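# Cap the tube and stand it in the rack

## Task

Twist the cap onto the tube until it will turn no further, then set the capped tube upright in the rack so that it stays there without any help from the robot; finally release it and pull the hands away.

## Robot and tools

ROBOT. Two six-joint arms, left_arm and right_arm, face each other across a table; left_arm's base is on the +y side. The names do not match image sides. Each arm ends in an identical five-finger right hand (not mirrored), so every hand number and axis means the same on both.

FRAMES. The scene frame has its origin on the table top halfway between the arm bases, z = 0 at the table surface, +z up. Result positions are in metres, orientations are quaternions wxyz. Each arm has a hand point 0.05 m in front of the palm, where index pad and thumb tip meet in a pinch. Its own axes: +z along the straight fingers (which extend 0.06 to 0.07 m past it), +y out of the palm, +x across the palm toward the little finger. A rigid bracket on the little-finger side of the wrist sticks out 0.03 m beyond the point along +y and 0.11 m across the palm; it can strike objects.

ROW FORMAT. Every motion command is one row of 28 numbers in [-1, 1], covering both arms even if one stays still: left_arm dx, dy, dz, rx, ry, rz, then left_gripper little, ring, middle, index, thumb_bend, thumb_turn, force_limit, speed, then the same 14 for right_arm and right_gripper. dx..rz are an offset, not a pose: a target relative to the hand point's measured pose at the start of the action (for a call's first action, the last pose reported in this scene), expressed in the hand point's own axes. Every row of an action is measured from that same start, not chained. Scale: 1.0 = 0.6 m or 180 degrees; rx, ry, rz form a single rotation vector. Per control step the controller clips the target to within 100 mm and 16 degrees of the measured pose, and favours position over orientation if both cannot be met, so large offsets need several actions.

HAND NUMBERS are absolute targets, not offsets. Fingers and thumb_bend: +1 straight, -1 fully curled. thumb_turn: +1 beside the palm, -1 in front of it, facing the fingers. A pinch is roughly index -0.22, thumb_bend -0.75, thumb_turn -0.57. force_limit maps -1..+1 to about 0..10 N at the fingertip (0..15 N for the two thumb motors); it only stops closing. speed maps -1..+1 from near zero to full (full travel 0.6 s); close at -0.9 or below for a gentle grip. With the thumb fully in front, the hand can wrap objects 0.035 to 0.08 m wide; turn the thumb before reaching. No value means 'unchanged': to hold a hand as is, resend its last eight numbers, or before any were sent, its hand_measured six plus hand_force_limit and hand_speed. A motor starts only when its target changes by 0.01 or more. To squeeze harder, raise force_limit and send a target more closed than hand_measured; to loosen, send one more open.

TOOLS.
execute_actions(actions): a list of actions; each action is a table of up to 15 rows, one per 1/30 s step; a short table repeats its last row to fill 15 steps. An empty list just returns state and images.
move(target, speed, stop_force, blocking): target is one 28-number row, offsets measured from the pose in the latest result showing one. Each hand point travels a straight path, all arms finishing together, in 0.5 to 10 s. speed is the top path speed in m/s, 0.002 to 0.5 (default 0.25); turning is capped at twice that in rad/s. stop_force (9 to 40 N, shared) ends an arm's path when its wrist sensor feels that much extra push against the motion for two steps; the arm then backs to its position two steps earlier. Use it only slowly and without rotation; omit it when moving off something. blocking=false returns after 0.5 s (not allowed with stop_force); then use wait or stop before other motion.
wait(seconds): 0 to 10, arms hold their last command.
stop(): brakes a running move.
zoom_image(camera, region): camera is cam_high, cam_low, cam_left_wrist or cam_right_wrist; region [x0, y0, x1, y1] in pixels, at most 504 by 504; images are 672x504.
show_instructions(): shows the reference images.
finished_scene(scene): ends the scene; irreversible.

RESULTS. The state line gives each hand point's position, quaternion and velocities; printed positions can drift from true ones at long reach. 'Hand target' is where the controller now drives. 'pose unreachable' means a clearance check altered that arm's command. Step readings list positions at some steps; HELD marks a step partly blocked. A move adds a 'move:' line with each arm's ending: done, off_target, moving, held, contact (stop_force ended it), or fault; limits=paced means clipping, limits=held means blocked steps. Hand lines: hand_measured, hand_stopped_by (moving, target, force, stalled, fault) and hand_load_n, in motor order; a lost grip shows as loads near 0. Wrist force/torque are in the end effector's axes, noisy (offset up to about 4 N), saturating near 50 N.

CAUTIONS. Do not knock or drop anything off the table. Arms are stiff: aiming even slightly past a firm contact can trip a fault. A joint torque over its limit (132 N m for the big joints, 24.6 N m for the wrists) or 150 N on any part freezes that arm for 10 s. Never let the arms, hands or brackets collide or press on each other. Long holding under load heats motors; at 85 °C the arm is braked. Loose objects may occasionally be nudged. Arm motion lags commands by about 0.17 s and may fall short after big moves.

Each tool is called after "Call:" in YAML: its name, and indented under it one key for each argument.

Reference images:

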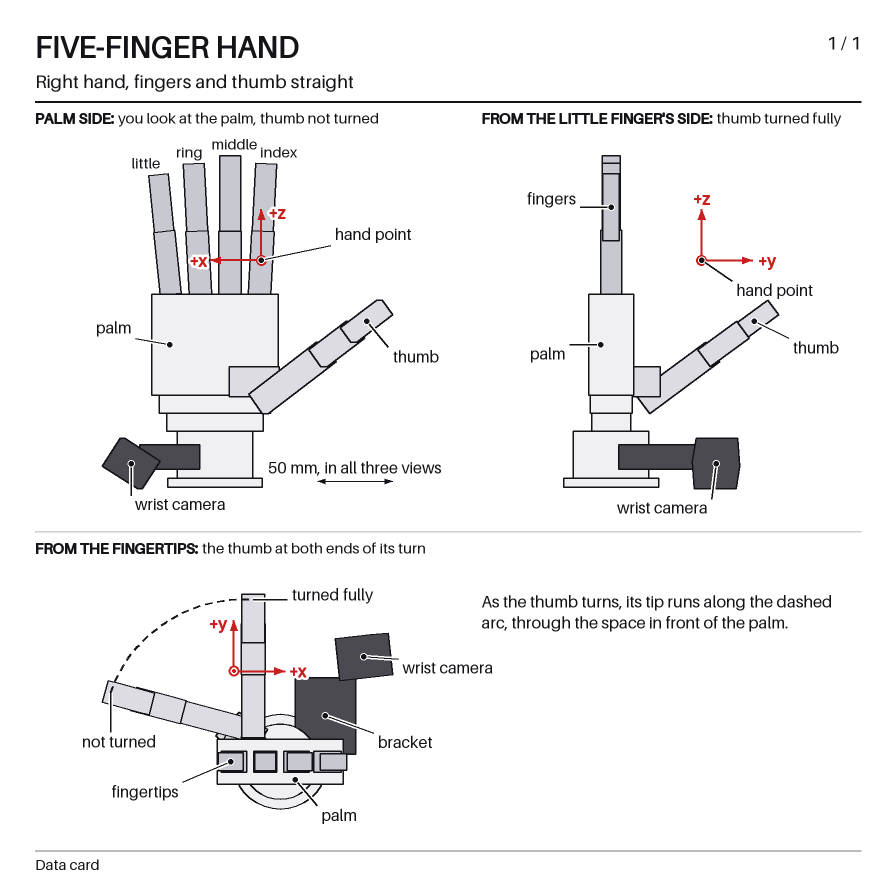

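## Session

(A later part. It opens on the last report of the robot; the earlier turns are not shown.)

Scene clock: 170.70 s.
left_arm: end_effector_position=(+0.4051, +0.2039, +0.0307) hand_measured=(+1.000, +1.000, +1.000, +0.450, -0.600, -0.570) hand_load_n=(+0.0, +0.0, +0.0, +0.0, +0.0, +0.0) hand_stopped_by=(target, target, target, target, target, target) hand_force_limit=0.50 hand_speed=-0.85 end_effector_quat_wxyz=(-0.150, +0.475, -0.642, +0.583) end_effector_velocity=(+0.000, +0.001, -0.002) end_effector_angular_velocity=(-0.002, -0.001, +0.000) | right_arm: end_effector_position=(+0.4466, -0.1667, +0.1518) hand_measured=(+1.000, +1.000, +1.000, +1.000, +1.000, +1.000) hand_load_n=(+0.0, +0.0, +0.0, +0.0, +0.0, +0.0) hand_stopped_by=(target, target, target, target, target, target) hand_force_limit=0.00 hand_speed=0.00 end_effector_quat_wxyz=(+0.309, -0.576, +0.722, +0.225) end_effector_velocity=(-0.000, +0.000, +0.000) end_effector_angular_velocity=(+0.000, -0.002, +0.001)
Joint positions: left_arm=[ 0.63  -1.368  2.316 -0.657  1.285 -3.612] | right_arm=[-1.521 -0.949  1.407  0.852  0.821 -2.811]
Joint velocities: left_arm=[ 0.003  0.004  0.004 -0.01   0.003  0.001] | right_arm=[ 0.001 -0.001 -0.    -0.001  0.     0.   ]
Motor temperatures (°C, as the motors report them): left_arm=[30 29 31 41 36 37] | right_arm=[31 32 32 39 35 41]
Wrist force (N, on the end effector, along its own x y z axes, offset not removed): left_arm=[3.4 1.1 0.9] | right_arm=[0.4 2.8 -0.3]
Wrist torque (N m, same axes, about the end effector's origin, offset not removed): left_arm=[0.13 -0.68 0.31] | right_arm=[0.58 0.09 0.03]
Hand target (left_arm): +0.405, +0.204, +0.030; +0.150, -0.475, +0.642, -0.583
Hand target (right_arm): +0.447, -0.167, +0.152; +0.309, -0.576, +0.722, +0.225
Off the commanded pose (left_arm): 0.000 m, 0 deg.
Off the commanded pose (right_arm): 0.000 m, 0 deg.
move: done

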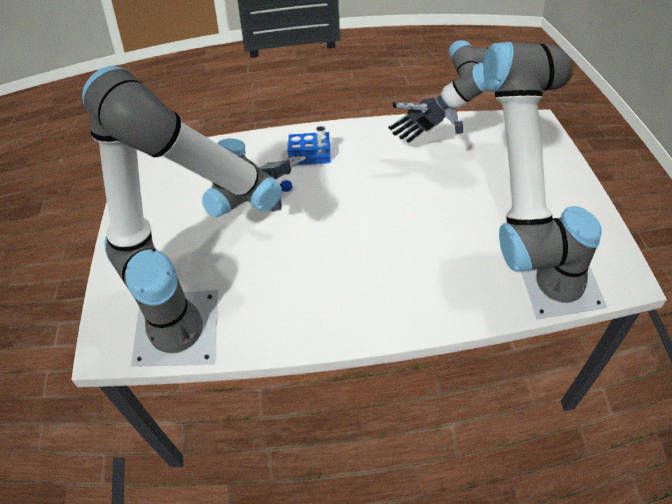

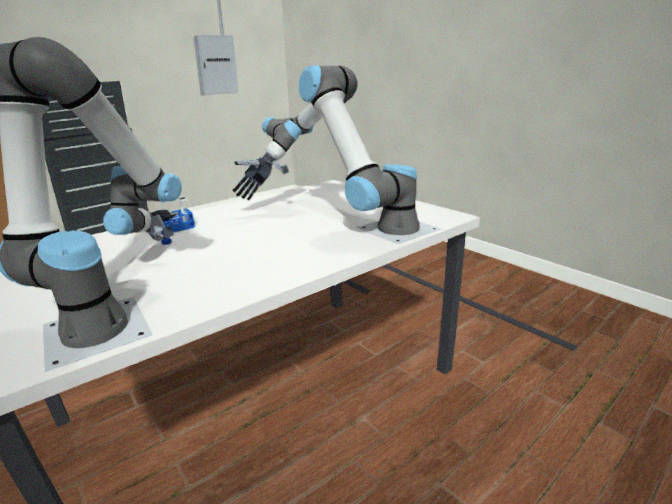

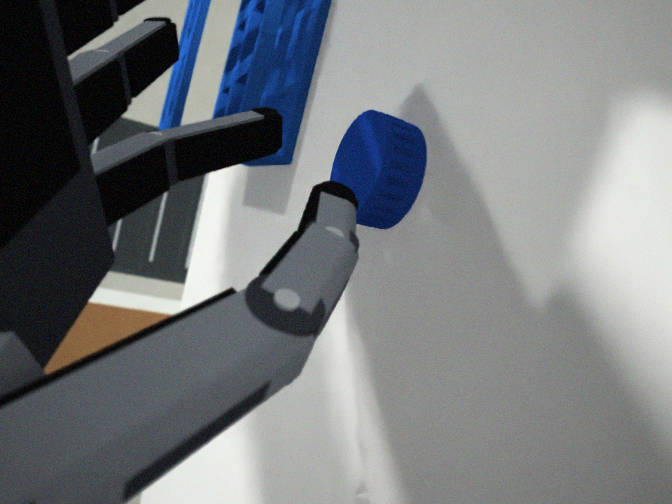

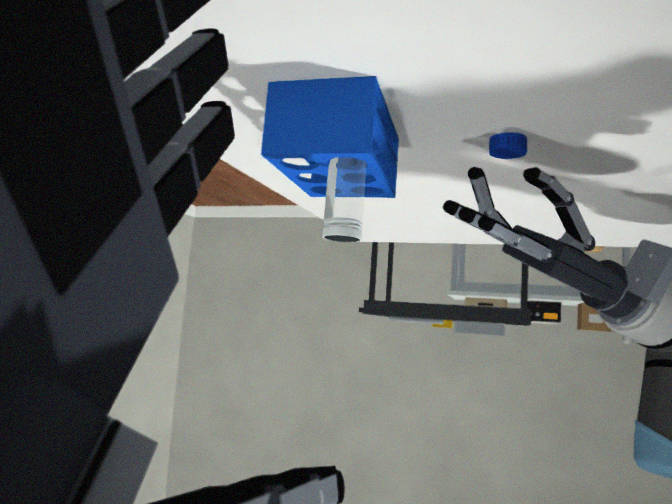

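Shift (-.003,-.005), down .019.

Call:
move:
  target: [-0.002,0.031,0.010,0,0,0,1,1,1,0.45,-0.6,-0.57,0.5,-0.85,0,0,0,0,0,0,1,1,1,1,1,1,0,0]
  speed: 0.01
  stop_force: 9

Call:
move:
  target: [0,0,0,0,0,0,1,1,1,-0.3,-0.6,-0.57,0.5,-0.85,0,0,0,0,0,0,1,1,1,1,1,1,0,0]

Call:
move:
  target: [0.02,-0.05,-0.015,0,0,0,1,1,1,-0.3,-0.6,-0.57,0.5,-0.85,0,0,0,0,0,0,1,1,1,1,1,1,0,0]
  speed: 0.03

Call:
zoom_image:
  camera: "cam_right_wrist"
  region: [420,100,640,280]

Scene clock: 180.07 s.
left_arm: end_effector_position=(+0.4022, +0.1989, +0.0123) hand_measured=(+1.000, +1.000, +1.000, +0.450, -0.600, -0.570) hand_load_n=(+0.0, +0.0, +0.0, +0.0, +0.0, +0.0) hand_stopped_by=(target, target, target, target, target, target) hand_force_limit=0.50 hand_speed=-0.85 end_effector_quat_wxyz=(-0.150, +0.475, -0.642, +0.583) end_effector_velocity=(-0.000, -0.001, -0.002) end_effector_angular_velocity=(+0.000, -0.000, +0.000) | right_arm: end_effector_position=(+0.4466, -0.1667, +0.1518) hand_measured=(+1.000, +1.000, +1.000, +1.000, +1.000, +1.000) hand_load_n=(+0.0, +0.0, +0.0, +0.0, +0.0, +0.0) hand_stopped_by=(target, target, target, target, target, target) hand_force_limit=0.00 hand_speed=0.00 end_effector_quat_wxyz=(+0.309, -0.576, +0.722, +0.225) end_effector_velocity=(+0.001, -0.001, +0.001) end_effector_angular_velocity=(-0.000, +0.001, -0.002)
Joint positions: left_arm=[ 0.611 -1.318  2.329 -0.717  1.267 -3.617] | right_arm=[-1.521 -0.949  1.407  0.852  0.821 -2.811]
Joint velocities: left_arm=[-0.002  0.006  0.001 -0.007 -0.002 -0.001] | right_arm=[-0.002 -0.001 -0.     0.002  0.     0.   ]
Motor temperatures (°C, as the motors report them): left_arm=[30 29 31 41 36 37] | right_arm=[31 32 32 39 35 41]
Wrist force (N, on the end effector, along its own x y z axes, offset not removed): left_arm=[2.9 1.6 -0.1] | right_arm=[-2.3 3.4 0.2]
Wrist torque (N m, same axes, about the end effector's origin, offset not removed): left_arm=[0.22 -0.62 0.30] | right_arm=[0.59 0.44 -0.11]
Hand target (left_arm): +0.402, +0.199, +0.012; +0.150, -0.475, +0.642, -0.583
Hand target (right_arm): +0.447, -0.167, +0.152; +0.309, -0.576, +0.722, +0.225
Off the commanded pose (left_arm): 0.000 m, 0 deg.
Off the commanded pose (right_arm): 0.000 m, 0 deg.
move: done

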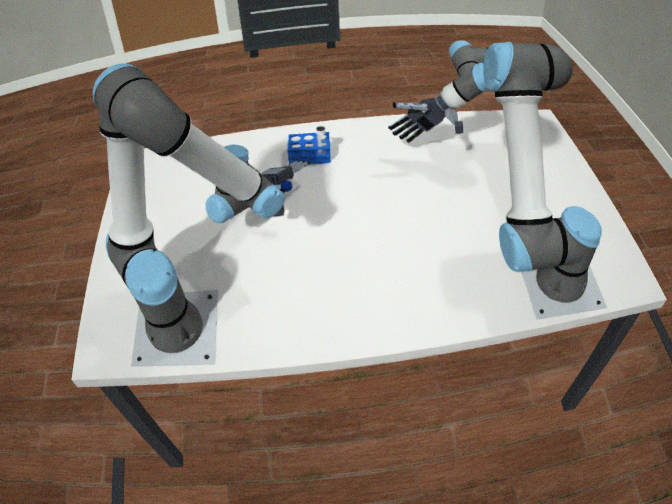

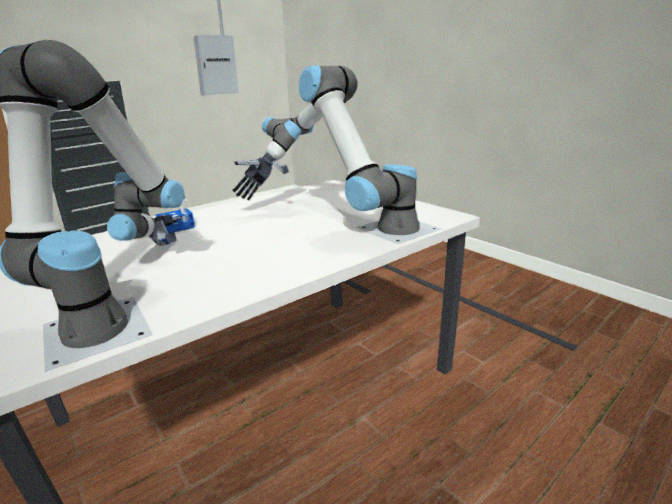

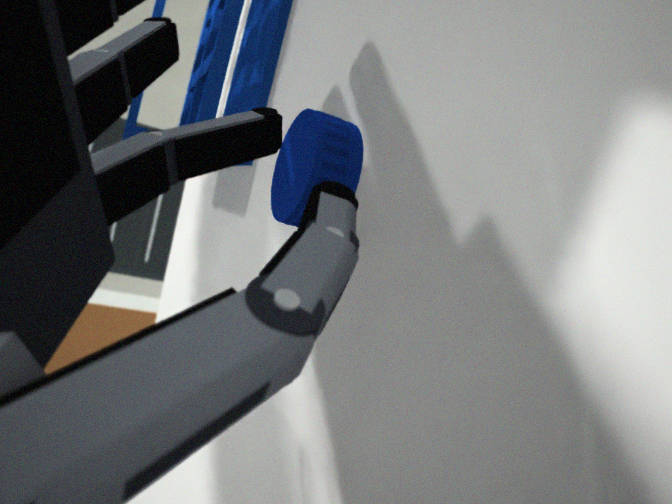

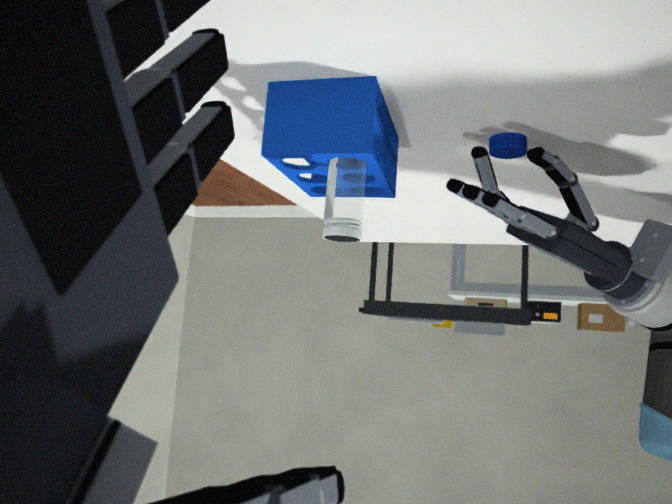

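Scene clock: 181.17 s.
left_arm: end_effector_position=(+0.4022, +0.1988, +0.0123) hand_measured=(+1.000, +1.000, +1.000, +0.246, -0.598, -0.570) hand_load_n=(+0.0, +0.0, +0.0, +8.5, +2.0, -0.5) hand_stopped_by=(target, target, target, force, target, target) hand_force_limit=0.50 hand_speed=-0.85 end_effector_quat_wxyz=(-0.150, +0.475, -0.642, +0.583) end_effector_velocity=(+0.000, +0.000, +0.000) end_effector_angular_velocity=(+0.000, -0.000, +0.001) | right_arm: end_effector_position=(+0.4466, -0.1667, +0.1518) hand_measured=(+1.000, +1.000, +1.000, +1.000, +1.000, +1.000) hand_load_n=(+0.0, +0.0, +0.0, +0.0, +0.0, +0.0) hand_stopped_by=(target, target, target, target, target, target) hand_force_limit=0.00 hand_speed=0.00 end_effector_quat_wxyz=(+0.309, -0.576, +0.722, +0.225) end_effector_velocity=(+0.000, -0.000, +0.000) end_effector_angular_velocity=(+0.000, -0.000, -0.000)
Joint positions: left_arm=[ 0.611 -1.318  2.329 -0.717  1.267 -3.617] | right_arm=[-1.521 -0.949  1.407  0.852  0.821 -2.811]
Joint velocities: left_arm=[ 0.    -0.001  0.     0.001 -0.    -0.   ] | right_arm=[-0. -0.  0.  0. -0. -0.]
Motor temperatures (°C, as the motors report them): left_arm=[30 29 31 41 36 37] | right_arm=[31 32 32 39 35 41]
Wrist force (N, on the end effector, along its own x y z axes, offset not removed): left_arm=[4.6 -4.0 0.0] | right_arm=[0.3 0.1 0.2]
Wrist torque (N m, same axes, about the end effector's origin, offset not removed): left_arm=[0.36 -0.57 0.34] | right_arm=[0.10 0.02 -0.12]
Hand target (left_arm): +0.402, +0.199, +0.012; +0.150, -0.475, +0.642, -0.583
Hand target (right_arm): +0.447, -0.167, +0.152; +0.309, -0.576, +0.722, +0.225
Off the commanded pose (left_arm): 0.000 m, 0 deg.
Off the commanded pose (right_arm): 0.000 m, 0 deg.
move: done

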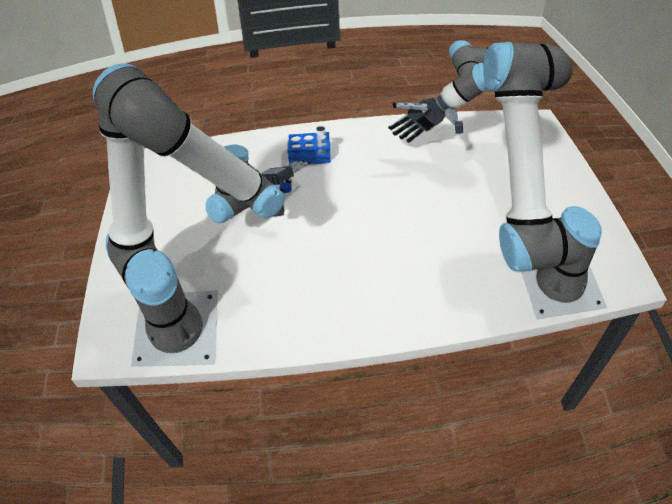

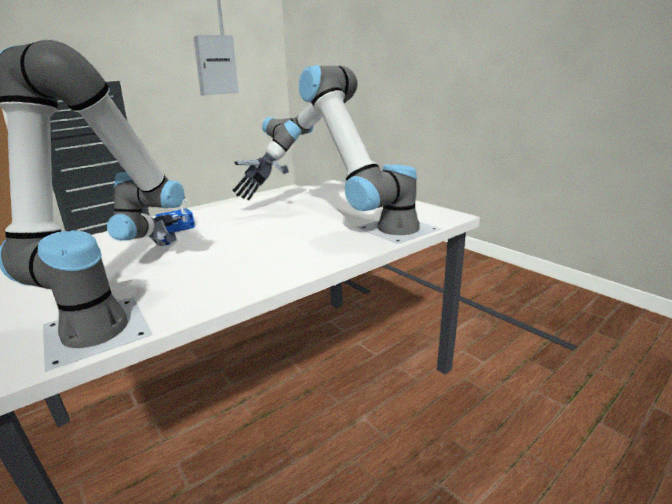

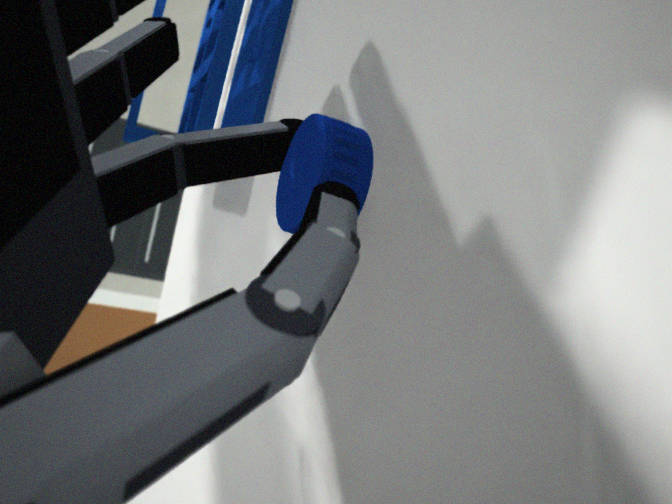

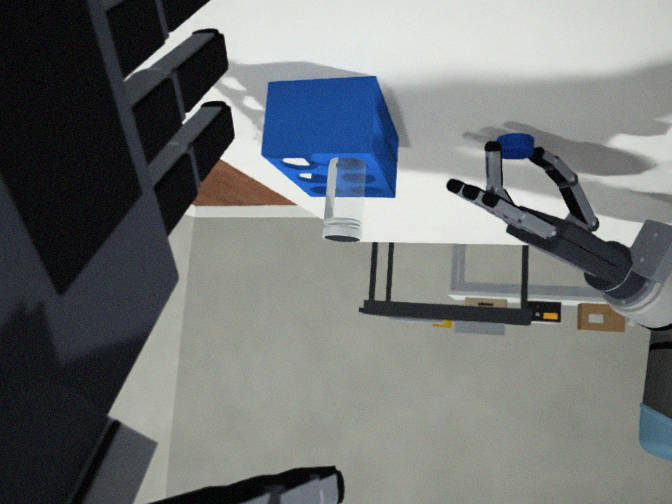

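Scene clock: 182.60 s.
left_arm: end_effector_position=(+0.4025, +0.1988, +0.0456) hand_measured=(+1.000, +1.000, +1.000, +0.246, -0.598, -0.570) hand_load_n=(+0.0, +0.0, +0.0, +7.0, +4.5, -0.5) hand_stopped_by=(target, target, target, force, target, target) hand_force_limit=0.50 hand_speed=-0.85 end_effector_quat_wxyz=(-0.150, +0.475, -0.642, +0.583) end_effector_velocity=(-0.000, -0.000, +0.003) end_effector_angular_velocity=(-0.001, -0.000, -0.001) | right_arm: end_effector_position=(+0.4466, -0.1667, +0.1518) hand_measured=(+1.000, +1.000, +1.000, +1.000, +1.000, +1.000) hand_load_n=(+0.0, +0.0, +0.0, +0.0, +0.0, +0.0) hand_stopped_by=(target, target, target, target, target, target) hand_force_limit=0.00 hand_speed=0.00 end_effector_quat_wxyz=(+0.309, -0.576, +0.722, +0.225) end_effector_velocity=(+0.000, -0.000, +0.000) end_effector_angular_velocity=(+0.000, +0.001, -0.001)
Joint positions: left_arm=[ 0.612 -1.404  2.302 -0.604  1.268 -3.617] | right_arm=[-1.521 -0.949  1.407  0.852  0.821 -2.811]
Joint velocities: left_arm=[-0.    -0.007 -0.003  0.009  0.    -0.   ] | right_arm=[-0.     0.    -0.     0.001  0.     0.   ]
Motor temperatures (°C, as the motors report them): left_arm=[30 29 31 41 36 37] | right_arm=[31 32 32 39 35 41]
Wrist force (N, on the end effector, along its own x y z axes, offset not removed): left_arm=[2.4 0.8 0.4] | right_arm=[-0.6 1.2 -1.3]
Wrist torque (N m, same axes, about the end effector's origin, offset not removed): left_arm=[0.17 -0.58 0.24] | right_arm=[0.35 0.14 -0.01]
Hand target (left_arm): +0.402, +0.199, +0.046; +0.150, -0.475, +0.642, -0.583
Hand target (right_arm): +0.447, -0.167, +0.152; +0.309, -0.576, +0.722, +0.225
Off the commanded pose (left_arm): 0.000 m, 0 deg.
Off the commanded pose (right_arm): 0.000 m, 0 deg.
move: done

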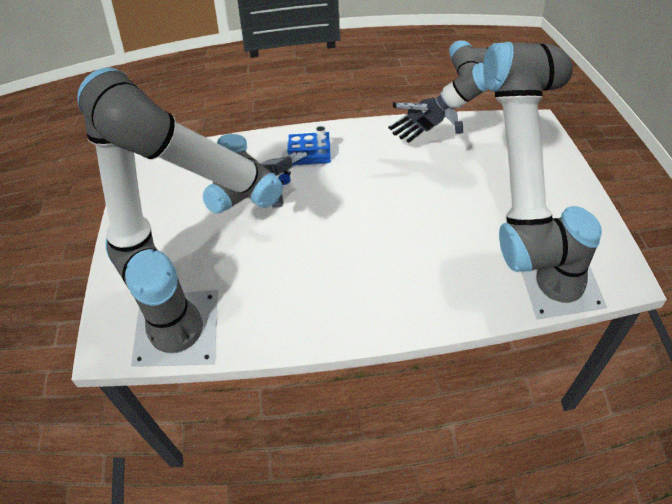

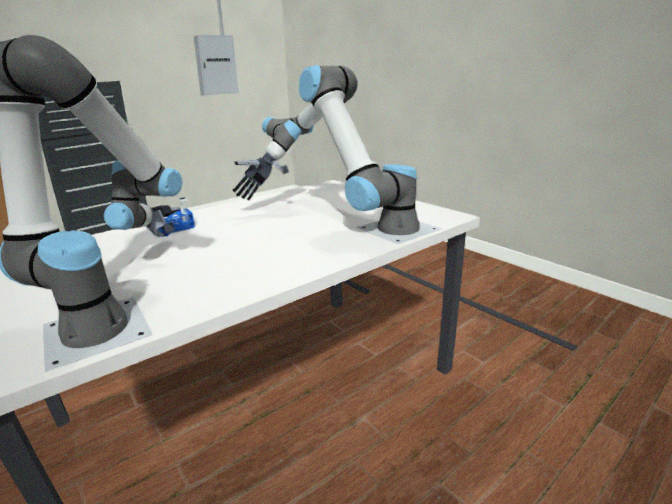

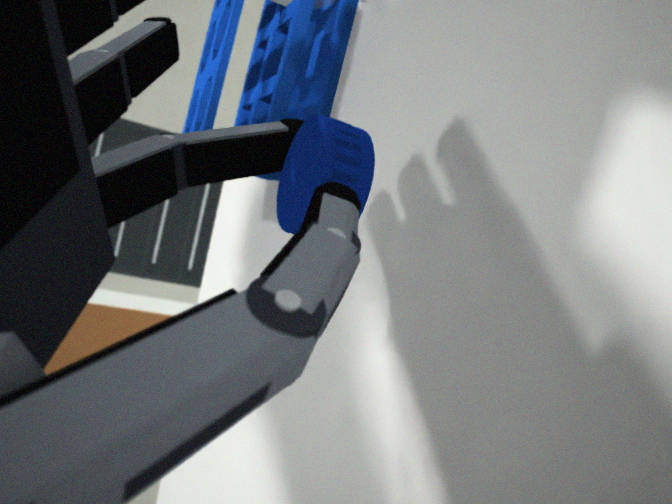

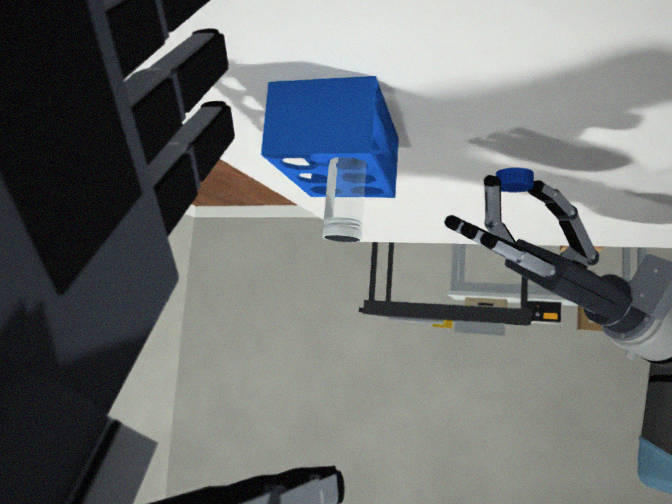

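Region (420, 100, 640, 280) of cam_right_wrist's 672x504 image, scaled by 2.291, with more detail than that image has; it fills the top 412 rows of this view, and the rest is white.

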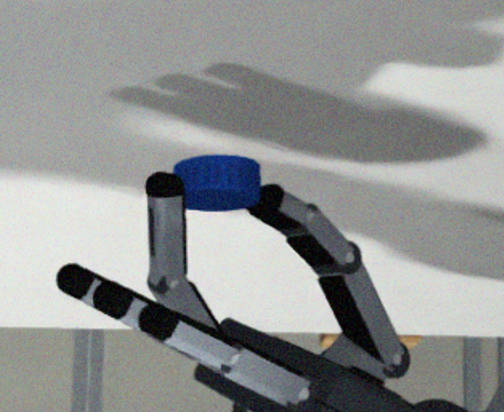

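Call:
move:
  target: [0.06,-0.148,-0.046,0,0,0,1,1,1,-0.3,-0.6,-0.57,0.5,-0.85,0,0,0,0,0,0,1,1,1,1,1,1,0,0]
  speed: 0.1

Call:
move:
  target: [0.049,-0.0655,0.2766,0,0,0,1,1,1,-0.3,-0.6,-0.57,0.5,-0.85,0,0,0,0,0,0,1,1,1,1,1,1,0,0]
  speed: 0.1

Scene clock: 194.83 s.
left_arm: end_effector_position=(+0.4024, +0.1991, +0.1451) hand_measured=(+1.000, +1.000, +1.000, +0.246, -0.598, -0.570) hand_load_n=(+0.0, +0.0, +0.0, +7.0, +4.5, -0.5) hand_stopped_by=(target, target, target, force, target, target) hand_force_limit=0.50 hand_speed=-0.85 end_effector_quat_wxyz=(-0.150, +0.475, -0.642, +0.583) end_effector_velocity=(+0.000, +0.000, +0.002) end_effector_angular_velocity=(-0.001, -0.001, +0.001) | right_arm: end_effector_position=(+0.4466, -0.1667, +0.1518) hand_measured=(+1.000, +1.000, +1.000, +1.000, +1.000, +1.000) hand_load_n=(+0.0, +0.0, +0.0, +0.0, +0.0, +0.0) hand_stopped_by=(target, target, target, target, target, target) hand_force_limit=0.00 hand_speed=0.00 end_effector_quat_wxyz=(+0.309, -0.576, +0.722, +0.225) end_effector_velocity=(-0.000, -0.000, -0.000) end_effector_angular_velocity=(+0.000, +0.001, -0.001)
Joint positions: left_arm=[ 0.613 -1.605  2.179 -0.28   1.268 -3.617] | right_arm=[-1.521 -0.949  1.407  0.852  0.821 -2.811]
Joint velocities: left_arm=[ 0.    -0.003 -0.004  0.006 -0.    -0.   ] | right_arm=[-0.    -0.     0.     0.     0.     0.001]
Motor temperatures (°C, as the motors report them): left_arm=[30 29 31 41 36 37] | right_arm=[31 32 32 39 35 41]
Wrist force (N, on the end effector, along its own x y z axes, offset not removed): left_arm=[2.4 1.2 1.2] | right_arm=[0.6 0.8 0.4]
Wrist torque (N m, same axes, about the end effector's origin, offset not removed): left_arm=[0.14 -0.54 0.20] | right_arm=[0.15 -0.01 0.05]
Hand target (left_arm): +0.402, +0.199, +0.145; +0.150, -0.475, +0.642, -0.583
Hand target (right_arm): +0.447, -0.167, +0.152; +0.309, -0.576, +0.722, +0.225
Off the commanded pose (left_arm): 0.000 m, 0 deg.
Off the commanded pose (right_arm): 0.000 m, 0 deg.
move: done

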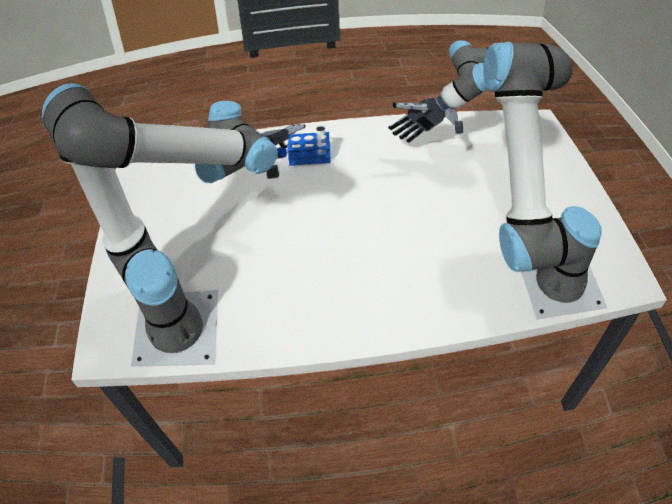

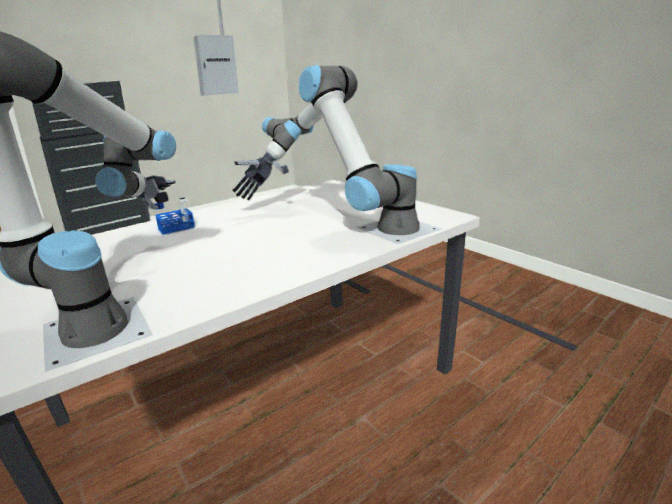

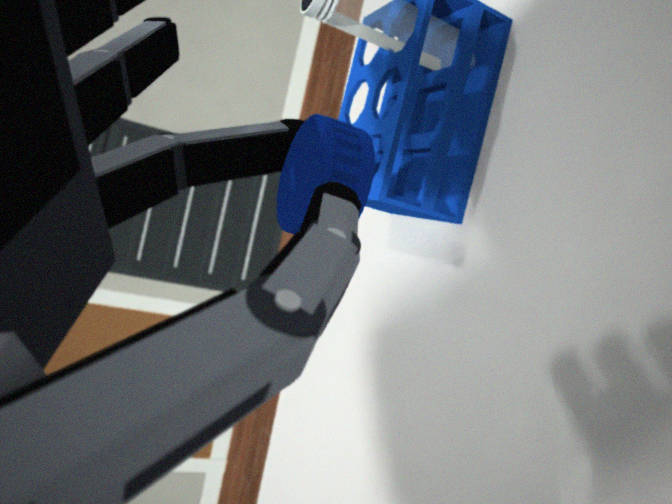

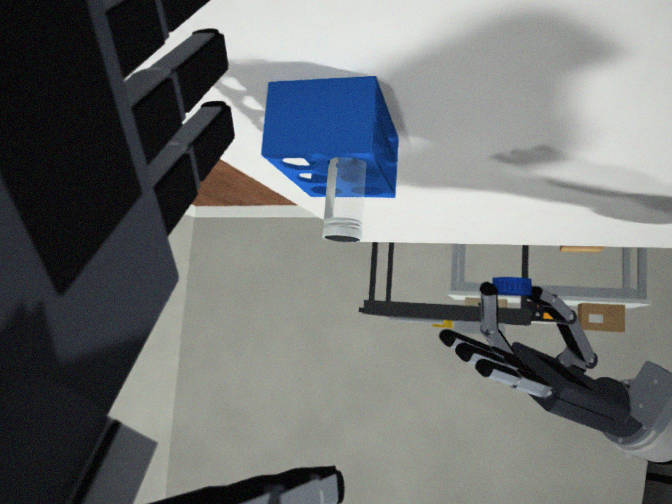

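Scene clock: 197.07 s.
left_arm: end_effector_position=(+0.5282, +0.0806, +0.1451) hand_measured=(+1.000, +1.000, +1.000, +0.246, -0.598, -0.570) hand_load_n=(+0.0, +0.0, +0.0, +7.0, +4.5, -0.5) hand_stopped_by=(target, target, target, force, target, target) hand_force_limit=0.50 hand_speed=-0.85 end_effector_quat_wxyz=(-0.150, +0.475, -0.642, +0.583) end_effector_velocity=(+0.003, -0.000, +0.000) end_effector_angular_velocity=(-0.000, +0.000, +0.003) | right_arm: end_effector_position=(+0.4466, -0.1667, +0.1518) hand_measured=(+1.000, +1.000, +1.000, +1.000, +1.000, +1.000) hand_load_n=(+0.0, +0.0, +0.0, +0.0, +0.0, +0.0) hand_stopped_by=(target, target, target, target, target, target) hand_force_limit=0.00 hand_speed=0.00 end_effector_quat_wxyz=(+0.309, -0.576, +0.722, +0.225) end_effector_velocity=(-0.000, +0.000, +0.000) end_effector_angular_velocity=(-0.000, -0.000, +0.001)
Joint positions: left_arm=[ 0.703 -1.21   1.702 -0.206  1.354 -3.59 ] | right_arm=[-1.521 -0.949  1.407  0.852  0.821 -2.811]
Joint velocities: left_arm=[ 0.004  0.004 -0.008  0.003  0.001  0.   ] | right_arm=[ 0.001 -0.001 -0.     0.001  0.    -0.   ]
Motor temperatures (°C, as the motors report them): left_arm=[30 29 31 41 36 37] | right_arm=[31 32 32 39 35 41]
Wrist force (N, on the end effector, along its own x y z axes, offset not removed): left_arm=[2.5 1.3 1.8] | right_arm=[2.2 0.4 -1.0]
Wrist torque (N m, same axes, about the end effector's origin, offset not removed): left_arm=[0.12 -0.68 0.28] | right_arm=[0.28 -0.23 0.14]
Hand target (left_arm): +0.528, +0.080, +0.145; +0.150, -0.475, +0.642, -0.583
Hand target (right_arm): +0.447, -0.167, +0.152; +0.309, -0.576, +0.722, +0.225
Off the commanded pose (left_arm): 0.000 m, 0 deg.
Off the commanded pose (right_arm): 0.000 m, 0 deg.
move: done

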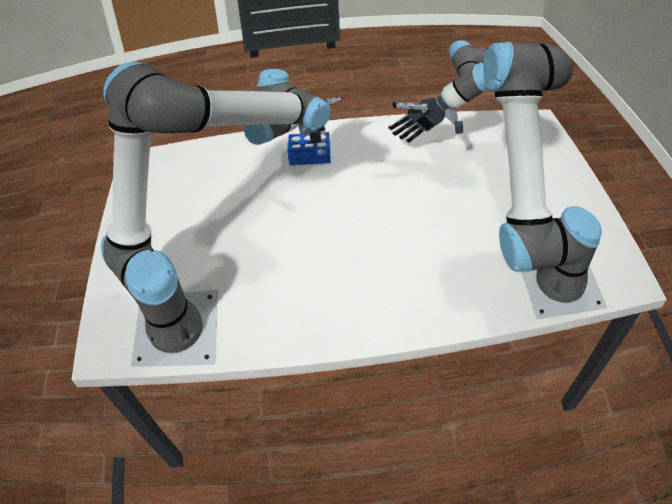

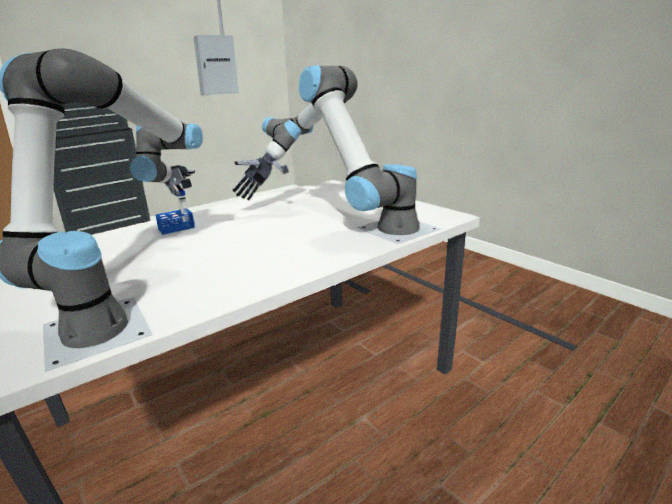

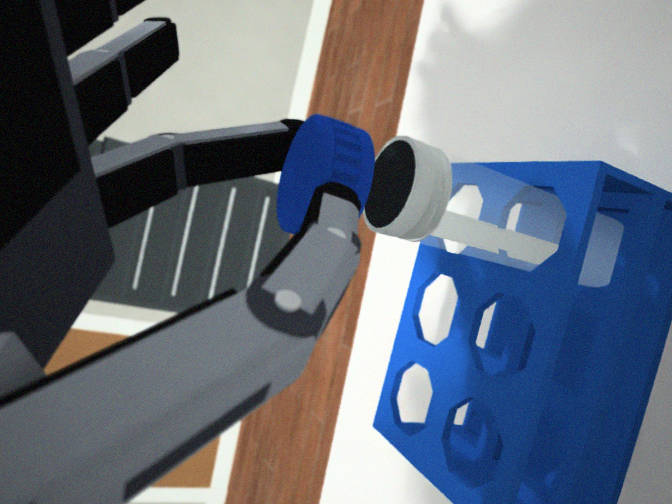

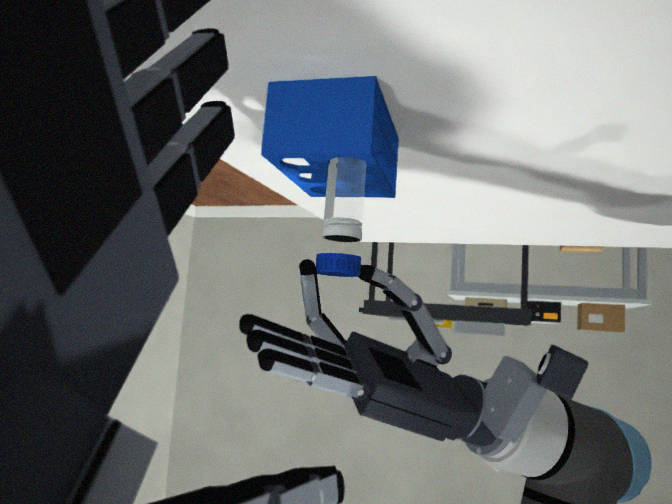

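Call:
move:
  target: [0.0012,0.0134,0.0065,0,0,0,1,1,1,-0.3,-0.6,-0.57,0.5,-0.85,0,0,0,0,0,0,1,1,1,1,1,1,0,0]
  speed: 0.02

Call:
zoom_image:
  camera: "cam_right_wrist"
  region: [270,180,420,300]

Scene clock: 202.03 s.
left_arm: end_effector_position=(+0.5273, +0.0767, +0.1373) hand_measured=(+1.000, +1.000, +1.000, +0.246, -0.598, -0.570) hand_load_n=(+0.0, +0.0, +0.0, +7.0, +4.5, -0.5) hand_stopped_by=(target, target, target, force, target, target) hand_force_limit=0.50 hand_speed=-0.85 end_effector_quat_wxyz=(-0.150, +0.475, -0.642, +0.583) end_effector_velocity=(-0.000, -0.001, -0.002) end_effector_angular_velocity=(+0.001, +0.001, +0.001) | right_arm: end_effector_position=(+0.4466, -0.1667, +0.1518) hand_measured=(+1.000, +1.000, +1.000, +1.000, +1.000, +1.000) hand_load_n=(+0.0, +0.0, +0.0, +0.0, +0.0, +0.0) hand_stopped_by=(target, target, target, target, target, target) hand_force_limit=0.00 hand_speed=0.00 end_effector_quat_wxyz=(+0.309, -0.576, +0.722, +0.225) end_effector_velocity=(-0.000, +0.000, +0.000) end_effector_angular_velocity=(+0.000, -0.000, +0.001)
Joint positions: left_arm=[ 0.696 -1.197  1.707 -0.223  1.348 -3.592] | right_arm=[-1.521 -0.949  1.407  0.852  0.821 -2.811]
Joint velocities: left_arm=[-0.001  0.003  0.001 -0.003 -0.002 -0.   ] | right_arm=[ 0.001 -0.001  0.     0.    -0.    -0.   ]
Motor temperatures (°C, as the motors report them): left_arm=[30 29 31 41 36 37] | right_arm=[31 32 32 39 35 41]
Wrist force (N, on the end effector, along its own x y z axes, offset not removed): left_arm=[2.4 0.7 1.7] | right_arm=[0.4 -0.5 1.1]
Wrist torque (N m, same axes, about the end effector's origin, offset not removed): left_arm=[0.08 -0.52 0.19] | right_arm=[-0.09 -0.02 0.00]
Hand target (left_arm): +0.527, +0.077, +0.137; +0.150, -0.475, +0.642, -0.583
Hand target (right_arm): +0.447, -0.167, +0.152; +0.309, -0.576, +0.722, +0.225
Off the commanded pose (left_arm): 0.000 m, 0 deg.
Off the commanded pose (right_arm): 0.000 m, 0 deg.
move: done

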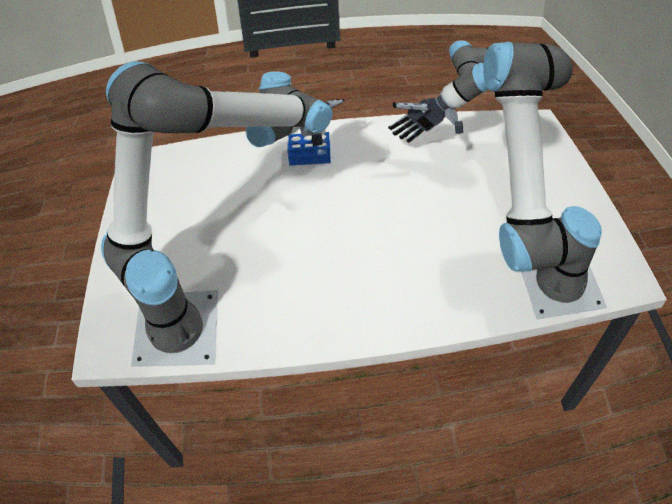

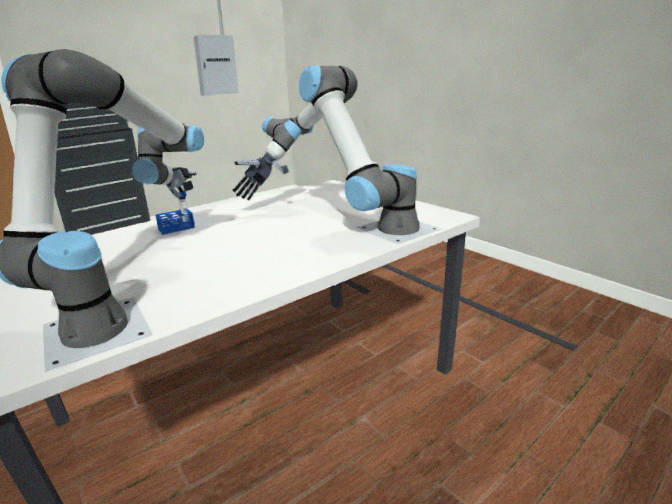

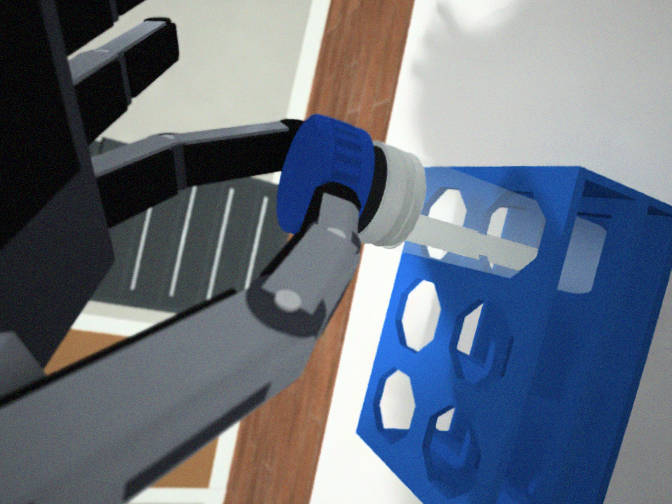

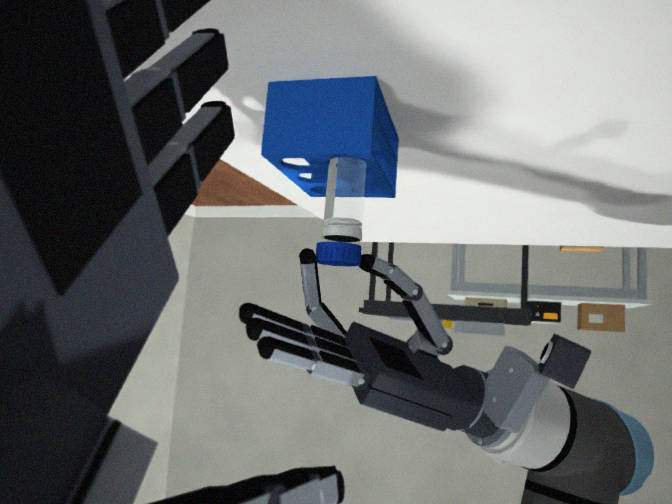

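Region (270, 180, 420, 300) of cam_right_wrist's 672x504 image, scaled by 3.360, with more detail than that image has; it fills the top 403 rows of this view, and the rest is white.

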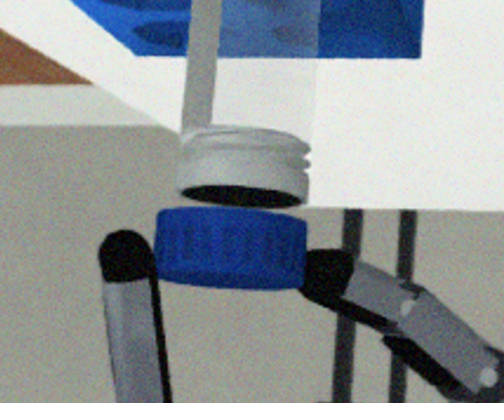

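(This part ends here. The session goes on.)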